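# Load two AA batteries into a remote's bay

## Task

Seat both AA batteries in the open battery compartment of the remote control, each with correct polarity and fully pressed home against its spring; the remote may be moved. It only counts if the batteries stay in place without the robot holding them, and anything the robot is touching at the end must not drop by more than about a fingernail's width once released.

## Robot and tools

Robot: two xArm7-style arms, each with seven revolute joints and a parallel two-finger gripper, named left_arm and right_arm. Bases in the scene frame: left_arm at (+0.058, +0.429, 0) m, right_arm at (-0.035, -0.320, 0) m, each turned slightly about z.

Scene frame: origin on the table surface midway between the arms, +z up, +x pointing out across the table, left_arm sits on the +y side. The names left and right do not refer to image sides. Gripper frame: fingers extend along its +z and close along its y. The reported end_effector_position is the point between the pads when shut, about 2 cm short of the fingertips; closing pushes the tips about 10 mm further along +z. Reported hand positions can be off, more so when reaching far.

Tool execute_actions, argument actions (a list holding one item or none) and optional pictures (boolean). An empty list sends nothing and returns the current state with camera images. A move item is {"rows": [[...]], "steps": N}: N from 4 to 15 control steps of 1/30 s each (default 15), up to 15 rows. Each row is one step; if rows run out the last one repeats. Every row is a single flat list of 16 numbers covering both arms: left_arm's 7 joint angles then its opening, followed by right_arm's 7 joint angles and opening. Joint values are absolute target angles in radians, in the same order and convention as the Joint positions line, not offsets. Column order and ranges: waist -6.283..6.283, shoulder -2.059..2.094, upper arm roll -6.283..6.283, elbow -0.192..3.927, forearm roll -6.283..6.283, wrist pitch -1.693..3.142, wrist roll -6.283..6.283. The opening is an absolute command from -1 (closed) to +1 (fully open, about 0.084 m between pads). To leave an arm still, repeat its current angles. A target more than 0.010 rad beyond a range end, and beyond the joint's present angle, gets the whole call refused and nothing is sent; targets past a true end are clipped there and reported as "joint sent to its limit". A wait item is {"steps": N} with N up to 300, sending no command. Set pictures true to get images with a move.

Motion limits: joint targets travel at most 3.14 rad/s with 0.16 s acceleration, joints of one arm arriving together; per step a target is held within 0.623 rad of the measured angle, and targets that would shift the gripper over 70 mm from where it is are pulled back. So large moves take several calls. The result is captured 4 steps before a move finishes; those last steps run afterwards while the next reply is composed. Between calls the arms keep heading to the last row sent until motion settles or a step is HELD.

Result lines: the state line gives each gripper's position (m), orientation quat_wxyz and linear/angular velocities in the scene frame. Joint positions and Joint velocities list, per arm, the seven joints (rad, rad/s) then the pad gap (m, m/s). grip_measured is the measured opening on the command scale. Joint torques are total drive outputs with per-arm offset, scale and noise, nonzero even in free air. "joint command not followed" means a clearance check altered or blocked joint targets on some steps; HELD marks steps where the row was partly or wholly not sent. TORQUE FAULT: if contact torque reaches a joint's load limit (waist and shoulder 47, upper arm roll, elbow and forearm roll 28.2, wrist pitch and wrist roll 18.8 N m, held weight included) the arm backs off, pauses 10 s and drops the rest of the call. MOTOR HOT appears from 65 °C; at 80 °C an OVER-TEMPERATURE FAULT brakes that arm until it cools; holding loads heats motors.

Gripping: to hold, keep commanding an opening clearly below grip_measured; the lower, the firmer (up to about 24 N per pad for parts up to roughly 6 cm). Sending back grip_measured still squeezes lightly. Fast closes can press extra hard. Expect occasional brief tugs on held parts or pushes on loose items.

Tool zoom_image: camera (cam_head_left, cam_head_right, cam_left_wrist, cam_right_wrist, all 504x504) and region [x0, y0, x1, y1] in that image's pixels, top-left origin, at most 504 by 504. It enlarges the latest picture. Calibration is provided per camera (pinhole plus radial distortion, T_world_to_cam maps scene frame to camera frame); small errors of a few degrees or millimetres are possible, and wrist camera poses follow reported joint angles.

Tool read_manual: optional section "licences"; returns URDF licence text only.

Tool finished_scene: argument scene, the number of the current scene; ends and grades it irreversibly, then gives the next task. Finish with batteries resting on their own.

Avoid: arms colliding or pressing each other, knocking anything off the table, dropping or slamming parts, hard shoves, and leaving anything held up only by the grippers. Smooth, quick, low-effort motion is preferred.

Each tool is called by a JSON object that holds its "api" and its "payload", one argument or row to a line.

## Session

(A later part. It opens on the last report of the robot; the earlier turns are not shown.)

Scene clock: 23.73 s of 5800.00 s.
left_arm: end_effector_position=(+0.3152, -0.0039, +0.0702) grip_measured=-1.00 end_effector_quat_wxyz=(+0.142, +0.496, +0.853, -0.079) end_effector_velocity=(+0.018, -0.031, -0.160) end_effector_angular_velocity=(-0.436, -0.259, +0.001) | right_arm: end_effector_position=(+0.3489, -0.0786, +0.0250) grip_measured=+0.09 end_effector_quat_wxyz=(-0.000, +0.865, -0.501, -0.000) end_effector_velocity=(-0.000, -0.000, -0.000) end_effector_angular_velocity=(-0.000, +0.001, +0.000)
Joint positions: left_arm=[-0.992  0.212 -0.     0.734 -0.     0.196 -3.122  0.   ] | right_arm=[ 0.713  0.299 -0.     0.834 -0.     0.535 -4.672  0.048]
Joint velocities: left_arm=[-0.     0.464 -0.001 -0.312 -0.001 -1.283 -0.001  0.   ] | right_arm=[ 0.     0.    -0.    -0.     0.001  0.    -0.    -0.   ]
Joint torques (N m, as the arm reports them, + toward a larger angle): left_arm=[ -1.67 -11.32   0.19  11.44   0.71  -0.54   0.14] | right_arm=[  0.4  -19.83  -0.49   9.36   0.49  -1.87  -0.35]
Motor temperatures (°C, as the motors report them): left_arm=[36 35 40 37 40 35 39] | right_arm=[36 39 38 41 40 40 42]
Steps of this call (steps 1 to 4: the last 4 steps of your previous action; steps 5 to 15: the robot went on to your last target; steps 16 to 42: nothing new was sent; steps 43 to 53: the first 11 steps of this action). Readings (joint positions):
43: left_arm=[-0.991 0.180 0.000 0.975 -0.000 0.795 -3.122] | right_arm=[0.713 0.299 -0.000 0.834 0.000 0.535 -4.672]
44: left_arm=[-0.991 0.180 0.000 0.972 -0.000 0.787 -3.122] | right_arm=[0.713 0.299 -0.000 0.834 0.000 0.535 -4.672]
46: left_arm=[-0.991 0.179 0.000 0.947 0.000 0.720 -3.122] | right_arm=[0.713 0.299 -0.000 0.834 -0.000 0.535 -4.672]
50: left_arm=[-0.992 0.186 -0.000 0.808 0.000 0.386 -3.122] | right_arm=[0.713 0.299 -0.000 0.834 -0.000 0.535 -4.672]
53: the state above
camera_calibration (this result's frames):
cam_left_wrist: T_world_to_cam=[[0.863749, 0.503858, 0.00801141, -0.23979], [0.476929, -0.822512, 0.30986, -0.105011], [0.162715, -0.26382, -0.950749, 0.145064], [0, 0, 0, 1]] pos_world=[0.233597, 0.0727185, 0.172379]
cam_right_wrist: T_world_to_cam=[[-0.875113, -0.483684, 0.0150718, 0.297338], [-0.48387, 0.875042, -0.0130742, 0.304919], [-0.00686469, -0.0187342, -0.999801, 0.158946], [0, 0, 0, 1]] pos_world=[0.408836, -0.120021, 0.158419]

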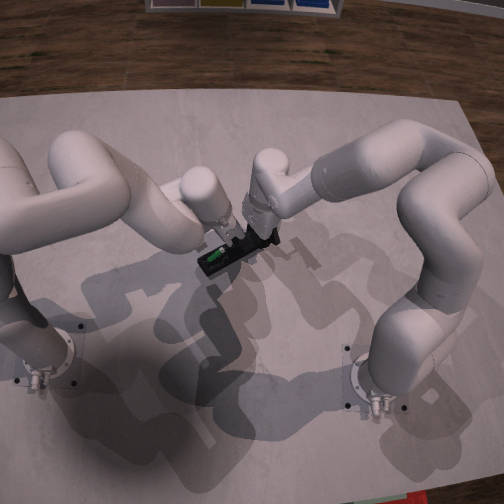

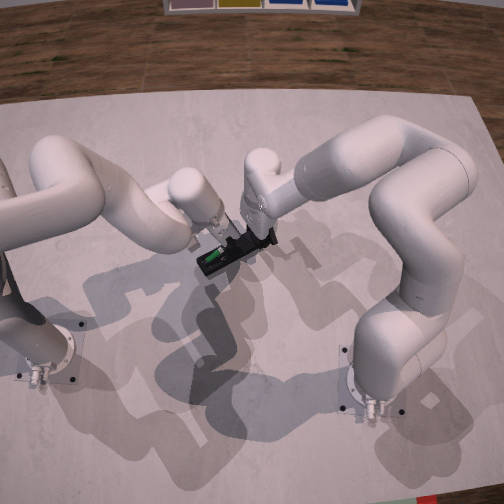

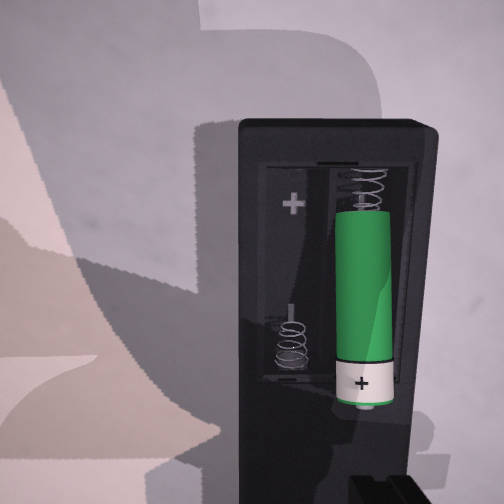

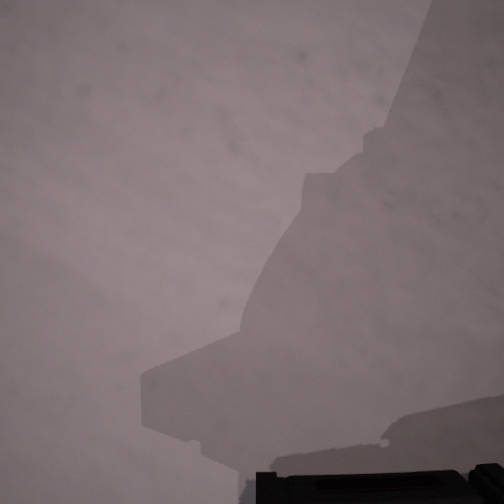

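{"api": "execute_actions", "payload": {
  "actions": [
    {"rows":[[-0.992,0.258,0,0.724,0,0.116,-3.122,-1,0.7134,0.2989,0,0.8342,0,0.5353,-4.672,-0.35],[-0.992,0.268,0,0.7238,0,0.106,-3.122,-1,0.7134,0.2989,0,0.8342,0,0.5353,-4.672,-0.35],[-0.992,0.2753,0,0.7237,0,0.0984,-3.122,-1,0.7134,0.2989,0,0.8342,0,0.5353,-4.672,-0.35],[-0.992,0.2753,0,0.7237,0,0.0984,-3.122,-1,0.7134,0.2989,0,0.8342,0,0.5353,-4.672,-0.35],[-0.992,0.2718,0,0.7182,0,0.0964,-3.122,-1,0.7134,0.2989,0,0.8342,0,0.5353,-4.672,-0.35],[-0.992,0.2683,0,0.7127,0,0.0944,-3.122,-1,0.7134,0.2989,0,0.8342,0,0.5353,-4.672,-0.35],[-0.992,0.2649,0,0.7072,0,0.0923,-3.122,-1,0.7134,0.2989,0,0.8342,0,0.5353,-4.672,-0.35],[-0.992,0.2614,0,0.7017,0,0.0903,-3.122,-1,0.7134,0.2989,0,0.8342,0,0.5353,-4.672,-0.35],[-0.992,0.2579,0,0.6962,0,0.0883,-3.122,-1,0.7134,0.2989,0,0.8342,0,0.5353,-4.672,-0.35],[-0.992,0.2544,0,0.6907,0,0.0863,-3.122,-1,0.7134,0.2989,0,0.8342,0,0.5353,-4.672,-0.35],[-0.992,0.2521,0,0.687,0,0.0849,-3.122,-1,0.7134,0.2989,0,0.8342,0,0.5353,-4.672,-0.35]],"steps":15}
  ],
  "pictures": true
}}

Scene clock: 24.77 s of 5800.00 s.
left_arm: end_effector_position=(+0.3129, -0.0000, +0.0498) grip_measured=-1.00 end_effector_quat_wxyz=(+0.152, +0.495, +0.851, -0.085) end_effector_velocity=(-0.021, +0.033, +0.006) end_effector_angular_velocity=(-0.011, -0.006, -0.002) | right_arm: end_effector_position=(+0.3489, -0.0786, +0.0250) grip_measured=+0.09 end_effector_quat_wxyz=(-0.000, +0.865, -0.501, -0.000) end_effector_velocity=(-0.000, +0.000, -0.000) end_effector_angular_velocity=(-0.000, -0.000, +0.002)
Joint positions: left_arm=[-0.992  0.257 -0.     0.696  0.     0.088 -3.122  0.   ] | right_arm=[ 0.713  0.299 -0.     0.834  0.     0.535 -4.672  0.048]
Joint velocities: left_arm=[-0.001 -0.108 -0.001 -0.154 -0.    -0.058  0.001  0.   ] | right_arm=[ 0.001  0.     0.     0.    -0.001 -0.    -0.     0.   ]
Joint torques (N m, as the arm reports them, + toward a larger angle): left_arm=[ -1.69 -15.74   0.24   8.61   0.59  -1.48   0.26] | right_arm=[  0.34 -19.96  -0.48   9.49   0.43  -1.84  -0.36]
Motor temperatures (°C, as the motors report them): left_arm=[36 35 40 37 40 35 39] | right_arm=[36 39 38 41 40 40 42]
Steps of this call (steps 1 to 4: the last 4 steps of your previous action; steps 5 to 20: the robot went on to your last target; steps 21 to 31: the first 11 steps of this action). Readings (joint positions):
21: left_arm=[-0.992 0.245 -0.000 0.724 -0.000 0.129 -3.122] | right_arm=[0.713 0.299 -0.000 0.834 -0.000 0.535 -4.672]
22: left_arm=[-0.992 0.249 -0.000 0.725 -0.000 0.123 -3.122] | right_arm=[0.713 0.299 -0.000 0.834 -0.000 0.535 -4.672]
24: left_arm=[-0.992 0.265 -0.000 0.725 0.000 0.107 -3.122] | right_arm=[0.713 0.299 0.000 0.834 -0.000 0.535 -4.672]
28: left_arm=[-0.992 0.269 0.000 0.711 -0.000 0.095 -3.122] | right_arm=[0.713 0.299 0.000 0.834 0.000 0.535 -4.672]
31: the state above
camera_calibration (this result's frames):
cam_left_wrist: T_world_to_cam=[[0.863656, 0.504015, 0.0082344, -0.23956], [0.472847, -0.815691, 0.333263, -0.0942718], [0.174686, -0.283931, -0.942798, 0.12292], [0, 0, 0, 1]] pos_world=[0.230001, 0.078746, 0.149278]
cam_right_wrist: T_world_to_cam=[[-0.875113, -0.483684, 0.0150718, 0.297338], [-0.48387, 0.875042, -0.0130742, 0.304919], [-0.00686474, -0.0187342, -0.999801, 0.158946], [0, 0, 0, 1]] pos_world=[0.408836, -0.120022, 0.158419]

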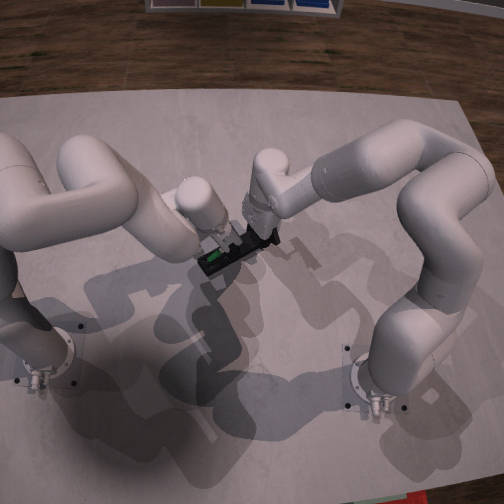

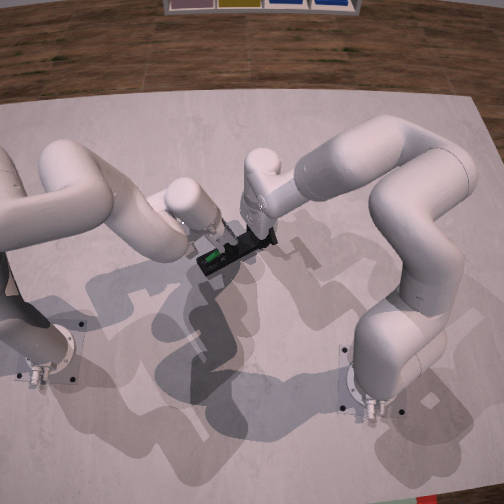

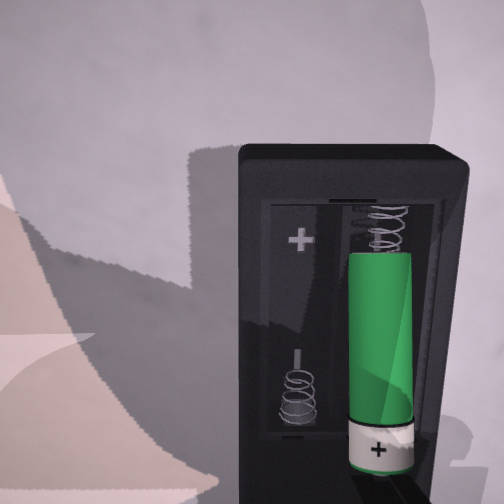

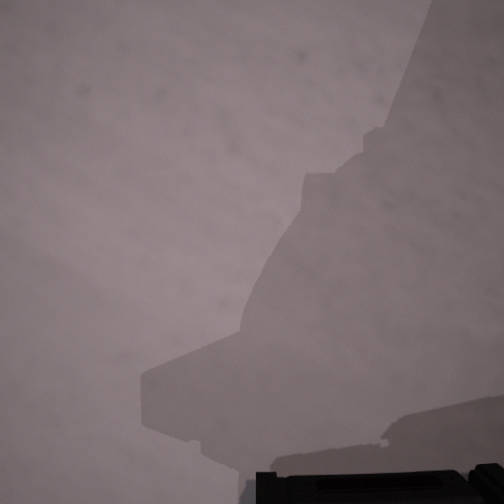

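{"api": "execute_actions", "payload": {
  "actions": [
    {"rows":[[-0.992,0.2498,0,0.6833,0,0.0835,-3.122,-1,0.7134,0.2989,0,0.8342,0,0.5353,-4.672,-0.35],[-0.992,0.2475,0,0.6797,0,0.0822,-3.122,-1,0.7134,0.2989,0,0.8342,0,0.5353,-4.672,-0.35],[-0.992,0.2451,0,0.676,0,0.0809,-3.122,-1,0.7134,0.2989,0,0.8342,0,0.5353,-4.672,-0.35],[-0.992,0.2428,0,0.6723,0,0.0795,-3.122,-1,0.7134,0.2989,0,0.8342,0,0.5353,-4.672,-0.35],[-0.992,0.2405,0,0.6687,0,0.0782,-3.122,-1,0.7134,0.2989,0,0.8342,0,0.5353,-4.672,-0.35],[-0.992,0.2382,0,0.665,0,0.0768,-3.122,-1,0.7134,0.2989,0,0.8342,0,0.5353,-4.672,-0.35],[-0.992,0.2359,0,0.6613,0,0.0754,-3.122,-1,0.7134,0.2989,0,0.8342,0,0.5353,-4.672,-0.35],[-0.992,0.2336,0,0.6577,0,0.0741,-3.122,-1,0.7134,0.2989,0,0.8342,0,0.5353,-4.672,-0.35],[-0.992,0.2312,0,0.654,0,0.0728,-3.122,-1,0.7134,0.2989,0,0.8342,0,0.5353,-4.672,-0.35],[-0.992,0.2289,0,0.6503,0,0.0714,-3.122,-1,0.7134,0.2989,0,0.8342,0,0.5353,-4.672,-0.35]],"steps":15}
  ],
  "pictures": true
}}

Scene clock: 25.40 s of 5800.00 s.
left_arm: end_effector_position=(+0.3075, +0.0090, +0.0506) grip_measured=-1.00 end_effector_quat_wxyz=(+0.154, +0.495, +0.851, -0.085) end_effector_velocity=(-0.011, +0.019, +0.004) end_effector_angular_velocity=(-0.009, -0.005, +0.001) | right_arm: end_effector_position=(+0.3483, -0.0777, +0.0250) grip_measured=+0.09 end_effector_quat_wxyz=(-0.000, +0.866, -0.500, -0.000) end_effector_velocity=(-0.002, +0.003, -0.000) end_effector_angular_velocity=(+0.001, +0.002, +0.005)
Joint positions: left_arm=[-0.992  0.23  -0.     0.656  0.     0.072 -3.122  0.   ] | right_arm=[ 0.714  0.299  0.001  0.834  0.     0.535 -4.672  0.048]
Joint velocities: left_arm=[ 0.001 -0.063 -0.    -0.088 -0.001 -0.035  0.     0.   ] | right_arm=[ 0.002  0.     0.005 -0.001  0.001  0.     0.    -0.   ]
Joint torques (N m, as the arm reports them, + toward a larger angle): left_arm=[ -1.97 -14.19   0.06   7.05   0.83  -0.16   0.16] | right_arm=[ -2.78 -20.08  -3.65   9.43   0.24  -1.93  -0.38]
Motor temperatures (°C, as the motors report them): left_arm=[36 35 40 37 40 35 39] | right_arm=[36 39 38 41 40 40 42]
Steps of this call (steps 1 to 4: the last 4 steps of your previous action; steps 5 to 8: the robot went on to your last target; steps 9 to 19: the first 11 steps of this action). Readings (joint positions):
9: left_arm=[-0.992 0.252 0.000 0.687 0.000 0.085 -3.122] | right_arm=[0.713 0.299 0.000 0.834 0.000 0.535 -4.672]
10: left_arm=[-0.992 0.251 0.000 0.686 0.000 0.084 -3.122] | right_arm=[0.713 0.299 0.000 0.834 0.000 0.535 -4.672]
12: left_arm=[-0.992 0.247 -0.000 0.680 -0.000 0.082 -3.122] | right_arm=[0.714 0.299 0.000 0.834 0.000 0.535 -4.672]
16: left_arm=[-0.992 0.238 -0.000 0.666 0.000 0.076 -3.122] | right_arm=[0.714 0.299 0.001 0.834 0.000 0.535 -4.672]
19: the state above
camera_calibration (this result's frames):
cam_left_wrist: T_world_to_cam=[[0.863628, 0.504062, 0.00826751, -0.239485], [0.472367, -0.814836, 0.336022, -0.0846181], [0.176112, -0.286293, -0.941818, 0.126727], [0, 0, 0, 1]] pos_world=[0.224478, 0.0880462, 0.149767]
cam_right_wrist: T_world_to_cam=[[-0.874159, -0.485402, 0.015195, 0.296779], [-0.485587, 0.874098, -0.0125984, 0.3044], [-0.00716658, -0.0183915, -0.999805, 0.159053], [0, 0, 0, 1]] pos_world=[0.408384, -0.119093, 0.158347]

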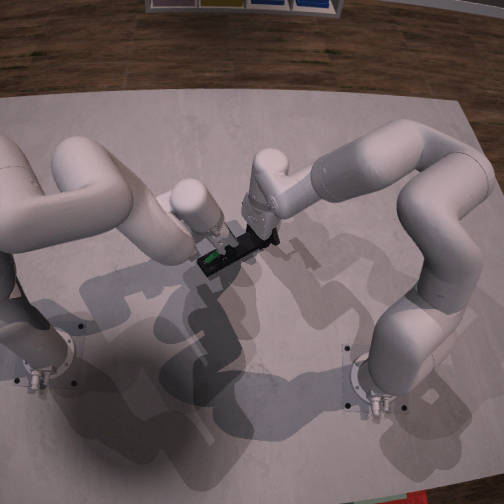

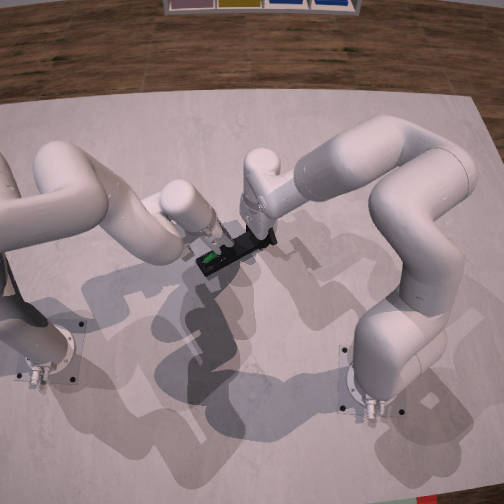

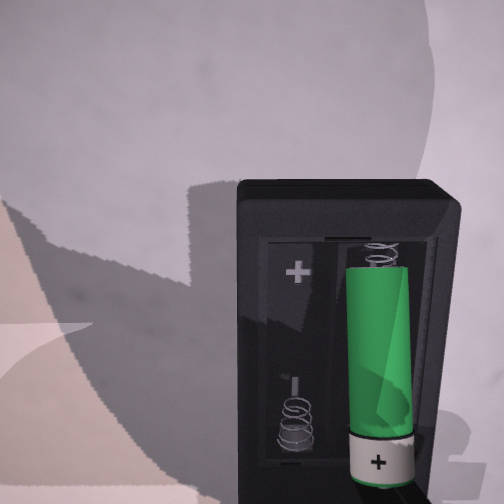

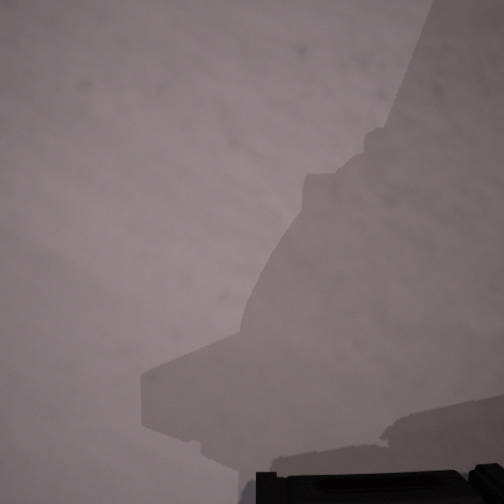

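{"api": "execute_actions", "payload": {
  "actions": []
}}

Scene clock: 25.53 s of 5800.00 s.
left_arm: end_effector_position=(+0.3070, +0.0099, +0.0506) grip_measured=-1.00 end_effector_quat_wxyz=(+0.154, +0.495, +0.851, -0.085) end_effector_velocity=(-0.001, +0.003, -0.003) end_effector_angular_velocity=(+0.008, +0.005, +0.001) | right_arm: end_effector_position=(+0.3483, -0.0777, +0.0250) grip_measured=+0.09 end_effector_quat_wxyz=(-0.000, +0.866, -0.500, -0.000) end_effector_velocity=(+0.000, -0.002, -0.000) end_effector_angular_velocity=(-0.002, +0.001, -0.003)
Joint positions: left_arm=[-0.992  0.228 -0.     0.652  0.     0.07  -3.122  0.   ] | right_arm=[ 0.714  0.299  0.001  0.834  0.     0.535 -4.672  0.048]
Joint velocities: left_arm=[ 0.001  0.003  0.    -0.005  0.001  0.002 -0.001  0.   ] | right_arm=[-0.001 -0.    -0.003 -0.001 -0.     0.001  0.     0.   ]
Joint torques (N m, as the arm reports them, + toward a larger angle): left_arm=[ -1.71 -14.24   0.35   6.17   0.64  -0.22   0.16] | right_arm=[ -3.68 -20.    -4.54   9.55   0.2   -1.91  -0.29]
Motor temperatures (°C, as the motors report them): left_arm=[36 35 40 37 40 35 39] | right_arm=[36 39 38 41 40 40 42]
Kept back: nothing.
Steps of this call (steps 1 to 4: the last 4 steps of your previous action). Readings (joint positions):
1: left_arm=[-0.992 0.229 -0.000 0.653 -0.000 0.071 -3.122] | right_arm=[0.714 0.299 0.002 0.834 0.000 0.535 -4.672]
2: left_arm=[-0.992 0.228 -0.000 0.653 0.000 0.070 -3.122] | right_arm=[0.714 0.299 0.002 0.834 0.000 0.535 -4.672]
4: the state above
camera_calibration (this result's frames):
cam_left_wrist: T_world_to_cam=[[0.863639, 0.504043, 0.00826372, -0.239468], [0.472367, -0.814871, 0.335938, -0.0836723], [0.176061, -0.286226, -0.941848, 0.127054], [0, 0, 0, 1]] pos_world=[0.223969, 0.0888862, 0.149753]
cam_right_wrist: T_world_to_cam=[[-0.874078, -0.485547, 0.0152071, 0.296731], [-0.485732, 0.874018, -0.0125685, 0.304356], [-0.00718869, -0.0183724, -0.999805, 0.159062], [0, 0, 0, 1]] pos_world=[0.408345, -0.119013, 0.158344]

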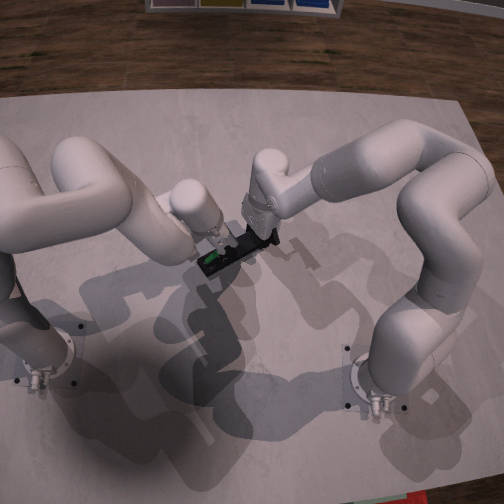

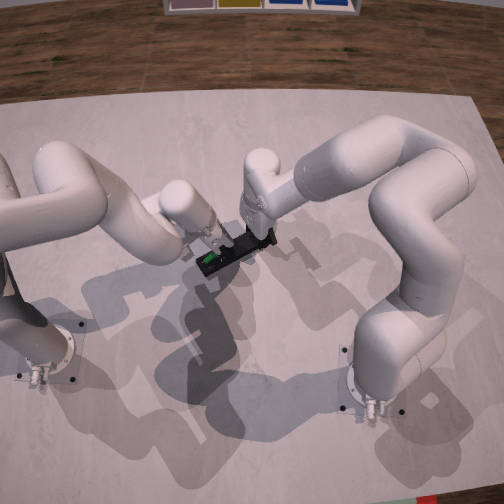

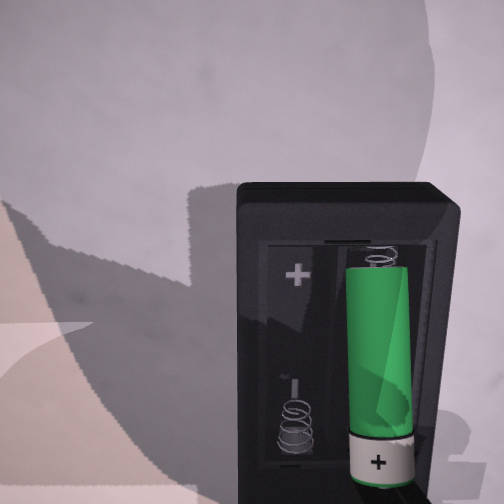

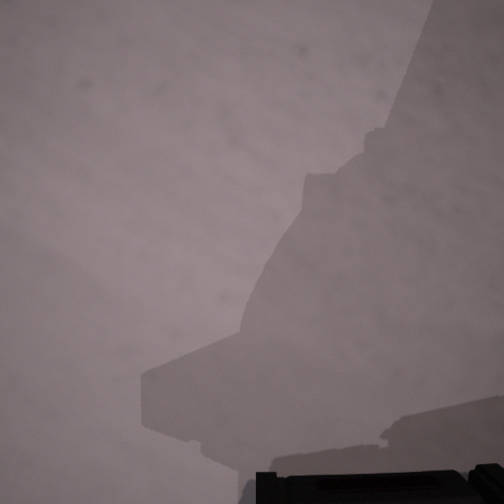

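{"api": "execute_actions", "payload": {
  "actions": [
    {"rows":[[-0.992,0.2318,0,0.6503,0,0.0685,-3.122,-1,0.7134,0.2989,0,0.8342,0,0.5353,-4.672,-0.35],[-0.992,0.2346,0,0.6502,0,0.0656,-3.122,-1,0.7134,0.2989,0,0.8342,0,0.5353,-4.672,-0.35],[-0.992,0.2375,0,0.6502,0,0.0627,-3.122,-1,0.7134,0.2989,0,0.8342,0,0.5353,-4.672,-0.35],[-0.992,0.2403,0,0.6501,0,0.0598,-3.122,-1,0.7134,0.2989,0,0.8342,0,0.5353,-4.672,-0.35],[-0.992,0.2432,0,0.6501,0,0.0569,-3.122,-1,0.7134,0.2989,0,0.8342,0,0.5353,-4.672,-0.35]],"steps":12}
  ],
  "pictures": true
}}

Scene clock: 26.30 s of 5800.00 s.
left_arm: end_effector_position=(+0.3065, +0.0108, +0.0450) grip_measured=-1.00 end_effector_quat_wxyz=(+0.153, +0.495, +0.851, -0.085) end_effector_velocity=(+0.001, -0.000, -0.002) end_effector_angular_velocity=(-0.004, -0.002, +0.003) | right_arm: end_effector_position=(+0.3487, -0.0781, +0.0251) grip_measured=+0.09 end_effector_quat_wxyz=(-0.000, +0.865, -0.501, -0.000) end_effector_velocity=(-0.001, +0.000, -0.001) end_effector_angular_velocity=(-0.002, +0.002, +0.001)
Joint positions: left_arm=[-0.992  0.243 -0.     0.651  0.     0.057 -3.122  0.   ] | right_arm=[ 0.714  0.299  0.001  0.834  0.     0.535 -4.672  0.048]
Joint velocities: left_arm=[ 0.001  0.01  -0.     0.    -0.001 -0.014 -0.001  0.   ] | right_arm=[ 0.001  0.002  0.    -0.001 -0.001 -0.     0.002 -0.   ]
Joint torques (N m, as the arm reports them, + toward a larger angle): left_arm=[ -1.93 -14.42   0.25   4.78   0.74   0.39   0.25] | right_arm=[ -5.92 -20.11  -6.72   9.4   -0.02  -1.81  -0.26]
Motor temperatures (°C, as the motors report them): left_arm=[36 35 40 37 40 35 39] | right_arm=[36 39 38 41 40 40 42]
Steps of this call (steps 1 to 15: the robot went on to your last target; steps 16 to 23: the first 8 steps of this action). Readings (joint positions):
16: left_arm=[-0.992 0.229 -0.000 0.651 0.000 0.071 -3.122] | right_arm=[0.714 0.299 0.000 0.834 0.000 0.535 -4.672]
17: left_arm=[-0.992 0.230 -0.000 0.651 0.000 0.070 -3.122] | right_arm=[0.714 0.299 0.000 0.834 0.000 0.535 -4.672]
19: left_arm=[-0.992 0.235 -0.000 0.651 0.000 0.065 -3.122] | right_arm=[0.714 0.299 0.000 0.834 0.000 0.535 -4.672]
23: the state above
camera_calibration (this result's frames):
cam_left_wrist: T_world_to_cam=[[0.863647, 0.50403, 0.00823927, -0.239416], [0.472833, -0.81564, 0.333407, -0.0807989], [0.174768, -0.28405, -0.942747, 0.122583], [0, 0, 0, 1]] pos_world=[0.223552, 0.0895899, 0.144476]
cam_right_wrist: T_world_to_cam=[[-0.874641, -0.484543, 0.0148607, 0.297167], [-0.484723, 0.874574, -0.0128177, 0.304637], [-0.00678601, -0.0184142, -0.999807, 0.159], [0, 0, 0, 1]] pos_world=[0.408658, -0.11951, 0.158458]

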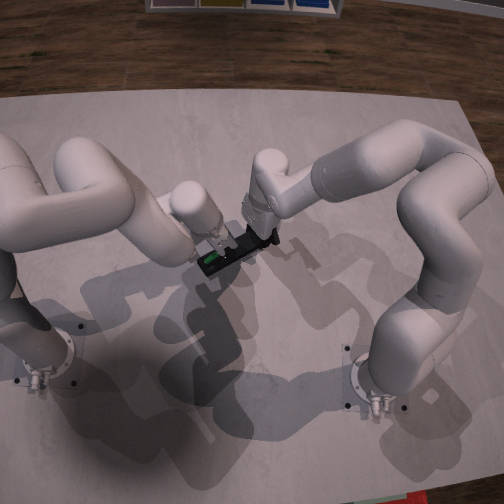

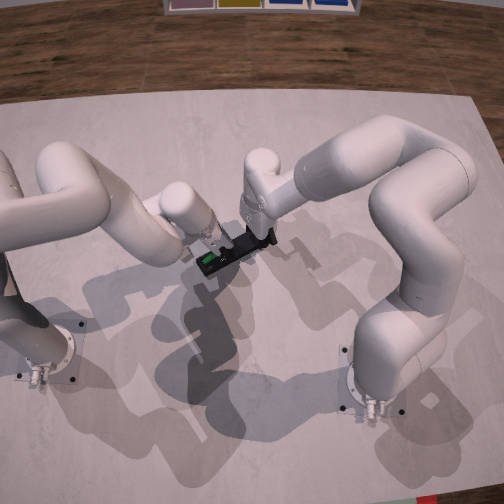

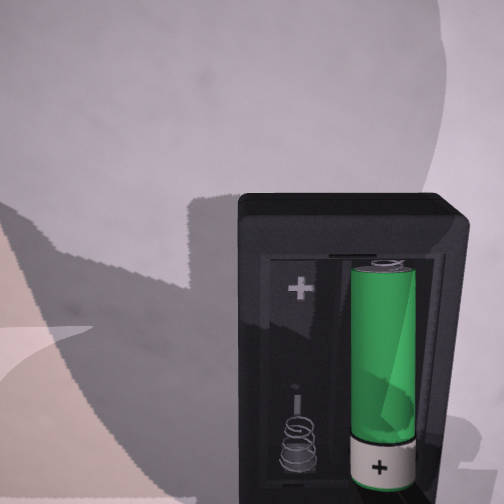

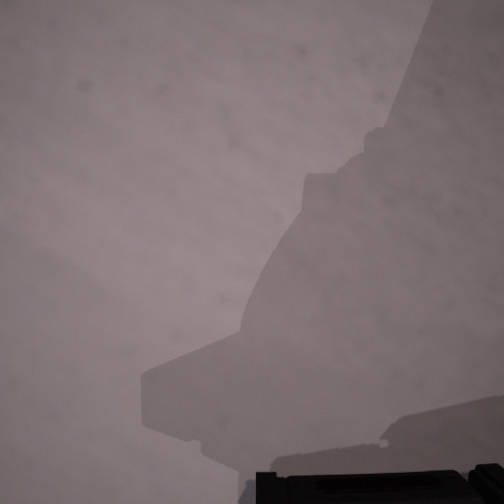

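{"api": "execute_actions", "payload": {
  "actions": []
}}

Scene clock: 27.03 s of 5800.00 s.
left_arm: end_effector_position=(+0.3064, +0.0109, +0.0449) grip_measured=-1.00 end_effector_quat_wxyz=(+0.152, +0.495, +0.851, -0.085) end_effector_velocity=(+0.000, -0.000, +0.000) end_effector_angular_velocity=(-0.001, -0.000, +0.000) | right_arm: end_effector_position=(+0.3488, -0.0784, +0.0250) grip_measured=+0.09 end_effector_quat_wxyz=(-0.000, +0.865, -0.501, -0.000) end_effector_velocity=(+0.001, -0.000, +0.000) end_effector_angular_velocity=(+0.000, -0.001, -0.001)
Joint positions: left_arm=[-0.992  0.243  0.     0.65   0.     0.057 -3.122  0.   ] | right_arm=[ 0.714  0.299  0.     0.834  0.     0.535 -4.672  0.048]
Joint velocities: left_arm=[ 0.001 -0.    -0.     0.001  0.    -0.    -0.     0.   ] | right_arm=[-0.001 -0.    -0.001 -0.     0.    -0.001 -0.001 -0.   ]
Joint torques (N m, as the arm reports them, + toward a larger angle): left_arm=[ -1.57 -12.96   0.57   4.05   0.69   0.72   0.03] | right_arm=[ -7.04 -20.08  -7.99   9.49  -0.15  -1.87  -0.27]
Motor temperatures (°C, as the motors report them): left_arm=[36 35 40 37 40 35 39] | right_arm=[36 39 38 41 40 40 42]
Kept back: nothing.
Steps of this call (steps 1 to 4: the last 4 steps of your previous action; steps 5 to 15: the robot went on to your last target; steps 16 to 22: nothing new was sent). Readings (joint positions):
1: left_arm=[-0.992 0.243 -0.000 0.651 0.000 0.057 -3.122] | right_arm=[0.714 0.299 0.001 0.834 0.000 0.535 -4.672]
2: left_arm=[-0.992 0.243 -0.000 0.651 0.000 0.057 -3.122] | right_arm=[0.714 0.299 0.001 0.834 0.000 0.535 -4.672]
4: left_arm=[-0.992 0.243 -0.000 0.651 0.000 0.057 -3.122] | right_arm=[0.714 0.299 0.001 0.834 0.000 0.535 -4.672]
8: left_arm=[-0.992 0.243 -0.000 0.651 0.000 0.057 -3.122] | right_arm=[0.714 0.299 0.000 0.834 0.000 0.535 -4.672]
22: the state above
All arms were judged still, so your last target was given up. Only a new action makes them travel on or press farther. Fingers that are still opening or closing keep moving.
camera_calibration (this result's frames):
cam_left_wrist: T_world_to_cam=[[0.863636, 0.504048, 0.00824187, -0.239423], [0.472862, -0.815651, 0.333339, -0.080687], [0.174741, -0.283986, -0.942771, 0.122552], [0, 0, 0, 1]] pos_world=[0.223513, 0.0896712, 0.144408]
cam_right_wrist: T_world_to_cam=[[-0.874907, -0.484056, 0.0150775, 0.297225], [-0.484241, 0.874838, -0.0129708, 0.304804], [-0.00691177, -0.0186494, -0.999802, 0.158971], [0, 0, 0, 1]] pos_world=[0.408742, -0.119816, 0.158411]

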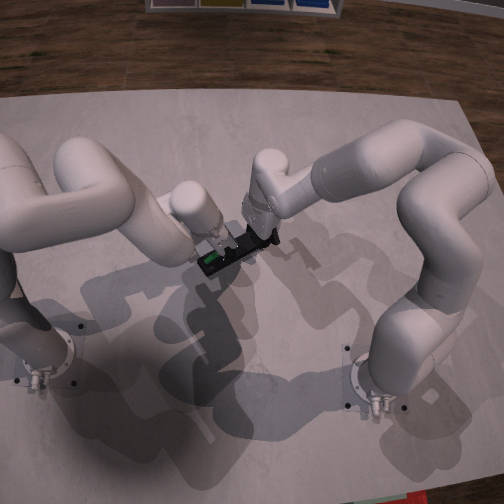

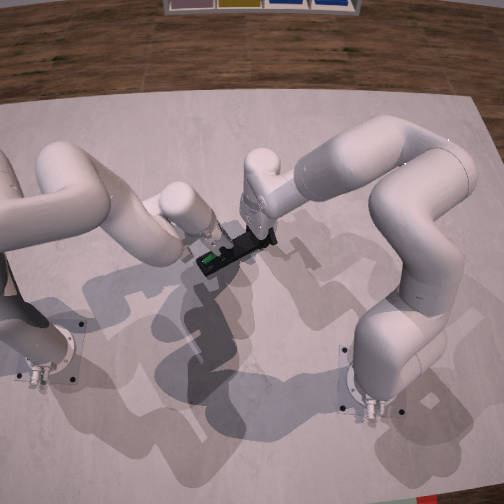

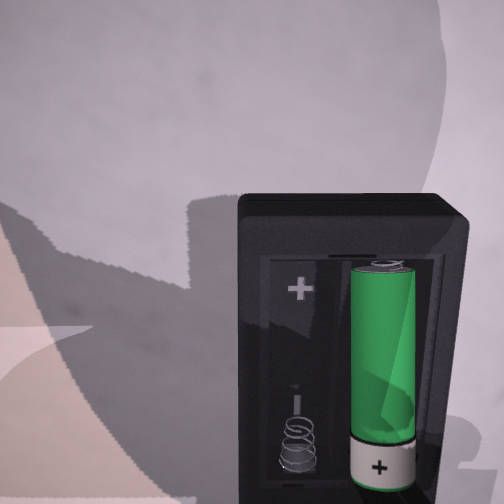

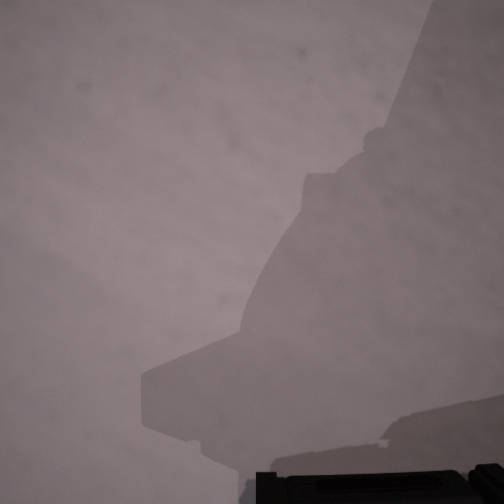

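{"api": "execute_actions", "payload": {
  "actions": [
    {"rows":[[-0.992,0.2455,0,0.6538,0,0.0582,-3.122,-1,0.7134,0.2989,0,0.8342,0,0.5353,-4.672,-0.35],[-0.992,0.2478,0,0.6574,0,0.0596,-3.122,-1,0.7134,0.2989,0,0.8342,0,0.5353,-4.672,-0.35],[-0.992,0.2502,0,0.6611,0,0.061,-3.122,-1,0.7134,0.2989,0,0.8342,0,0.5353,-4.672,-0.35],[-0.992,0.2525,0,0.6648,0,0.0623,-3.122,-1,0.7134,0.2989,0,0.8342,0,0.5353,-4.672,-0.35],[-0.992,0.2548,0,0.6685,0,0.0637,-3.122,-1,0.7134,0.2989,0,0.8342,0,0.5353,-4.672,-0.35],[-0.992,0.2571,0,0.6721,0,0.065,-3.122,-1,0.7134,0.2989,0,0.8342,0,0.5353,-4.672,-0.35],[-0.992,0.2595,0,0.6758,0,0.0664,-3.122,-1,0.7134,0.2989,0,0.8342,0,0.5353,-4.672,-0.35]],"steps":14}
  ],
  "pictures": true
}}

Scene clock: 27.67 s of 5800.00 s.
left_arm: end_effector_position=(+0.3097, +0.0060, +0.0444) grip_measured=-1.00 end_effector_quat_wxyz=(+0.151, +0.495, +0.852, -0.084) end_effector_velocity=(+0.003, -0.009, +0.004) end_effector_angular_velocity=(-0.011, -0.007, -0.005) | right_arm: end_effector_position=(+0.3504, -0.0818, +0.0247) grip_measured=+0.09 end_effector_quat_wxyz=(+0.001, +0.864, -0.504, +0.000) end_effector_velocity=(-0.001, +0.003, +0.000) end_effector_angular_velocity=(+0.001, +0.001, +0.006)
Joint positions: left_arm=[-0.992  0.258  0.     0.674 -0.     0.067 -3.122  0.   ] | right_arm=[ 0.711  0.299 -0.005  0.834 -0.     0.535 -4.672  0.048]
Joint velocities: left_arm=[-0.001  0.01  -0.002  0.024  0.003  0.001 -0.001  0.   ] | right_arm=[ 0.001  0.     0.005  0.001 -0.001  0.     0.001  0.   ]
Joint torques (N m, as the arm reports them, + toward a larger angle): left_arm=[ -2.09 -11.35  -0.01   5.33   0.58  -0.19   0.18] | right_arm=[  1.53 -20.9    0.67  10.23   0.54  -2.14  -0.31]
Motor temperatures (°C, as the motors report them): left_arm=[36 35 40 37 40 35 39] | right_arm=[36 39 38 41 40 40 42]
Steps of this call (steps 1 to 9: nothing new was sent; steps 10 to 19: the first 10 steps of this action). Readings (joint positions):
10: left_arm=[-0.992 0.243 0.000 0.650 -0.000 0.057 -3.122] | right_arm=[0.714 0.299 0.000 0.834 0.000 0.535 -4.672]
11: left_arm=[-0.992 0.244 -0.000 0.652 -0.000 0.058 -3.122] | right_arm=[0.714 0.299 0.000 0.834 -0.000 0.535 -4.672]
13: left_arm=[-0.992 0.248 -0.000 0.657 0.000 0.060 -3.122] | right_arm=[0.713 0.299 -0.001 0.834 -0.000 0.535 -4.672]
17: left_arm=[-0.992 0.256 0.000 0.670 -0.000 0.066 -3.122] | right_arm=[0.711 0.299 -0.004 0.834 -0.000 0.535 -4.672]
19: the state above
camera_calibration (this result's frames):
cam_left_wrist: T_world_to_cam=[[0.863346, 0.504544, 0.00831295, -0.239696], [0.473737, -0.816085, 0.331028, -0.0862311], [0.173802, -0.281854, -0.943584, 0.120433], [0, 0, 0, 1]] pos_world=[0.22686, 0.0845096, 0.144176]
cam_right_wrist: T_world_to_cam=[[-0.878313, -0.477817, 0.0160489, 0.298695], [-0.478034, 0.878217, -0.0147604, 0.30675], [-0.00704161, -0.0206362, -0.999762, 0.158468], [0, 0, 0, 1]] pos_world=[0.410101, -0.123402, 0.158164]

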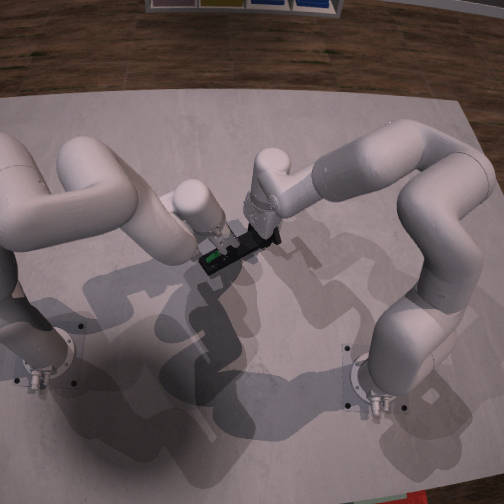

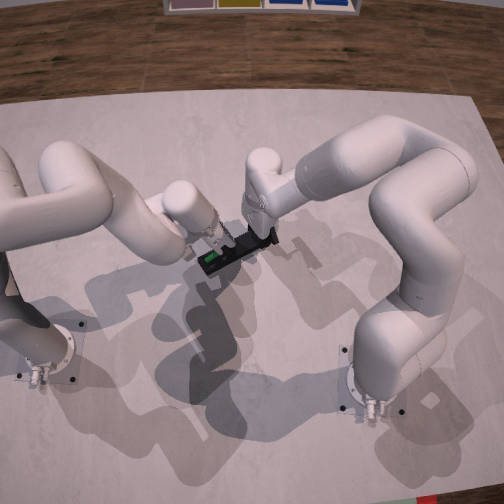

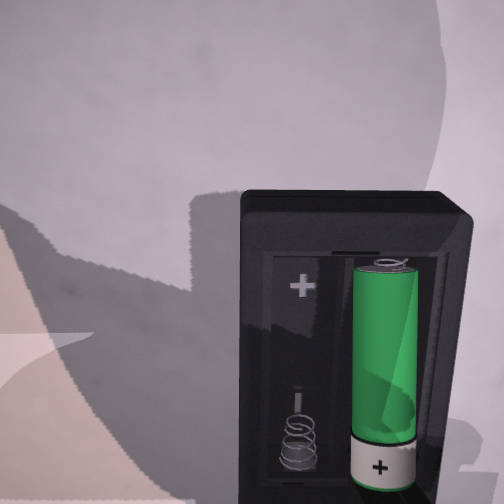

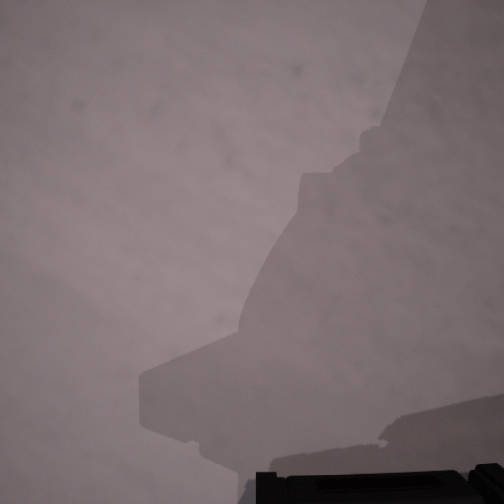

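{"api": "execute_actions", "payload": {
  "actions": [
    {"rows":[[-0.992,0.2600,0,0.682,0,0.072,-3.122,-1,0.7134,0.2989,0,0.8342,0,0.5353,-4.672,-0.35],[-0.992,0.258,0,0.690,0,0.082,-3.122,-1,0.7134,0.2989,0,0.8342,0,0.5353,-4.672,-0.35],[-0.992,0.250,0,0.698,0,0.098,-3.122,-1,0.7134,0.2989,0,0.8342,0,0.5353,-4.672,-0.35],[-0.992,0.238,0,0.706,0,0.118,-3.122,-1,0.7134,0.2989,0,0.8342,0,0.5353,-4.672,-0.35],[-0.992,0.225,0,0.714,0,0.138,-3.122,-1,0.7134,0.2989,0,0.8342,0,0.5353,-4.672,-0.35],[-0.992,0.212,0,0.720,0,0.158,-3.122,-1,0.7134,0.2989,0,0.8342,0,0.5353,-4.672,-0.35],[-0.992,0.2027,0,0.7248,0,0.1721,-3.122,-1,0.7134,0.2989,0,0.8342,0,0.5353,-4.672,-0.35],[-0.992,0.19,0,0.7248,0,0.19,-3.122,-1,0.7134,0.2989,0,0.8342,0,0.5353,-4.672,-0.35],[-0.992,0.175,0,0.7248,0,0.205,-3.122,-1,0.7134,0.2989,0,0.8342,0,0.5353,-4.672,-0.35],[-0.992,0.16,0,0.7248,0,0.22,-3.122,-1,0.7134,0.2989,0,0.8342,0,0.5353,-4.672,-0.35]],"steps":15}
  ],
  "pictures": true
}}

Scene clock: 28.47 s of 5800.00 s.
left_arm: end_effector_position=(+0.3157, -0.0049, +0.0826) grip_measured=-1.00 end_effector_quat_wxyz=(+0.150, +0.495, +0.852, -0.083) end_effector_velocity=(-0.005, +0.011, +0.145) end_effector_angular_velocity=(+0.003, +0.002, +0.003) | right_arm: end_effector_position=(+0.3484, -0.0770, +0.0254) grip_measured=+0.09 end_effector_quat_wxyz=(-0.001, +0.866, -0.500, -0.000) end_effector_velocity=(+0.006, -0.020, -0.004) end_effector_angular_velocity=(-0.014, +0.007, -0.039)
Joint positions: left_arm=[-0.992  0.179 -0.     0.725  0.     0.201 -3.122  0.   ] | right_arm=[ 0.715  0.298  0.002  0.835  0.     0.535 -4.672  0.048]
Joint velocities: left_arm=[ 0.001 -0.421  0.001 -0.001  0.     0.423 -0.     0.   ] | right_arm=[-0.015  0.004 -0.026 -0.007 -0.001  0.002  0.     0.   ]
Joint torques (N m, as the arm reports them, + toward a larger angle): left_arm=[ -1.94 -13.74   0.1    8.86   0.7   -1.71   0.03] | right_arm=[  1.31 -20.06   0.09   9.46   0.52  -1.91  -0.37]
Motor temperatures (°C, as the motors report them): left_arm=[36 35 39 37 40 35 39] | right_arm=[36 39 38 41 40 40 42]
Steps of this call (steps 1 to 4: the last 4 steps of your previous action; steps 5 to 13: the robot went on to your last target; steps 14 to 24: the first 11 steps of this action). Readings (joint positions):
14: left_arm=[-0.992 0.259 0.000 0.676 -0.000 0.067 -3.122] | right_arm=[0.712 0.299 -0.003 0.834 -0.000 0.535 -4.672]
15: left_arm=[-0.992 0.259 0.000 0.678 -0.000 0.070 -3.122] | right_arm=[0.712 0.299 -0.003 0.834 -0.000 0.535 -4.672]
17: left_arm=[-0.992 0.258 -0.000 0.688 0.000 0.086 -3.122] | right_arm=[0.713 0.299 0.001 0.834 0.000 0.535 -4.672]
21: left_arm=[-0.992 0.220 -0.000 0.715 0.000 0.153 -3.122] | right_arm=[0.716 0.298 0.006 0.836 0.000 0.535 -4.672]
24: the state above
camera_calibration (this result's frames):
cam_left_wrist: T_world_to_cam=[[0.863802, 0.503764, 0.00816504, -0.239797], [0.473621, -0.817429, 0.32786, -0.110321], [0.171839, -0.279339, -0.944691, 0.153059], [0, 0, 0, 1]] pos_world=[0.233086, 0.0733768, 0.182721]
cam_right_wrist: T_world_to_cam=[[-0.873676, -0.486312, 0.0138218, 0.297031], [-0.48647, 0.873611, -0.0122853, 0.304083], [-0.00610035, -0.0174572, -0.999829, 0.159225], [0, 0, 0, 1]] pos_world=[0.408407, -0.118422, 0.158828]

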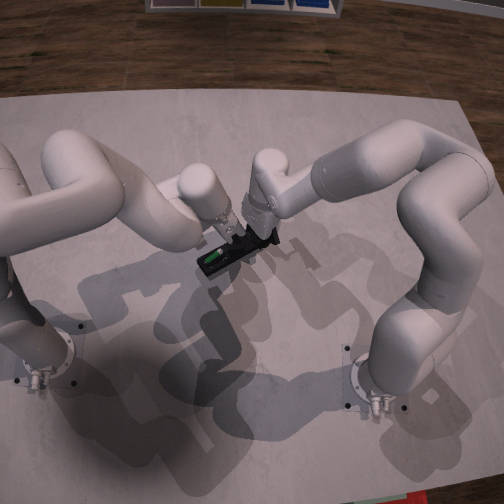

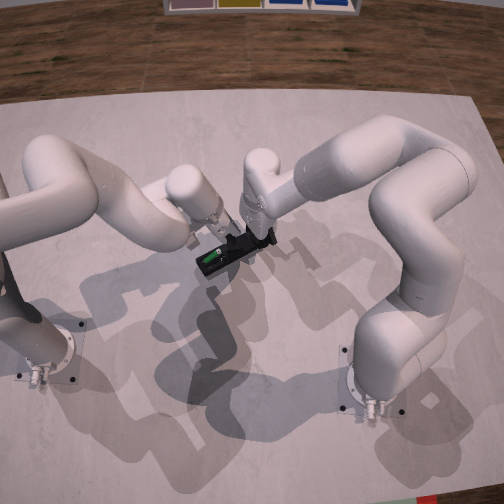

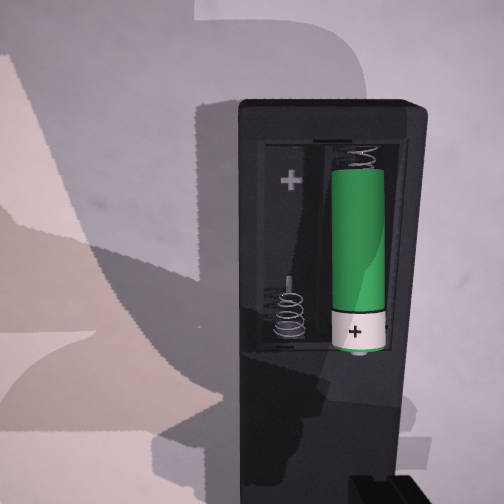

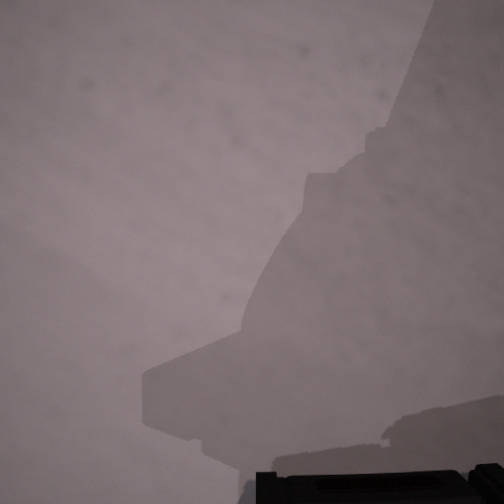

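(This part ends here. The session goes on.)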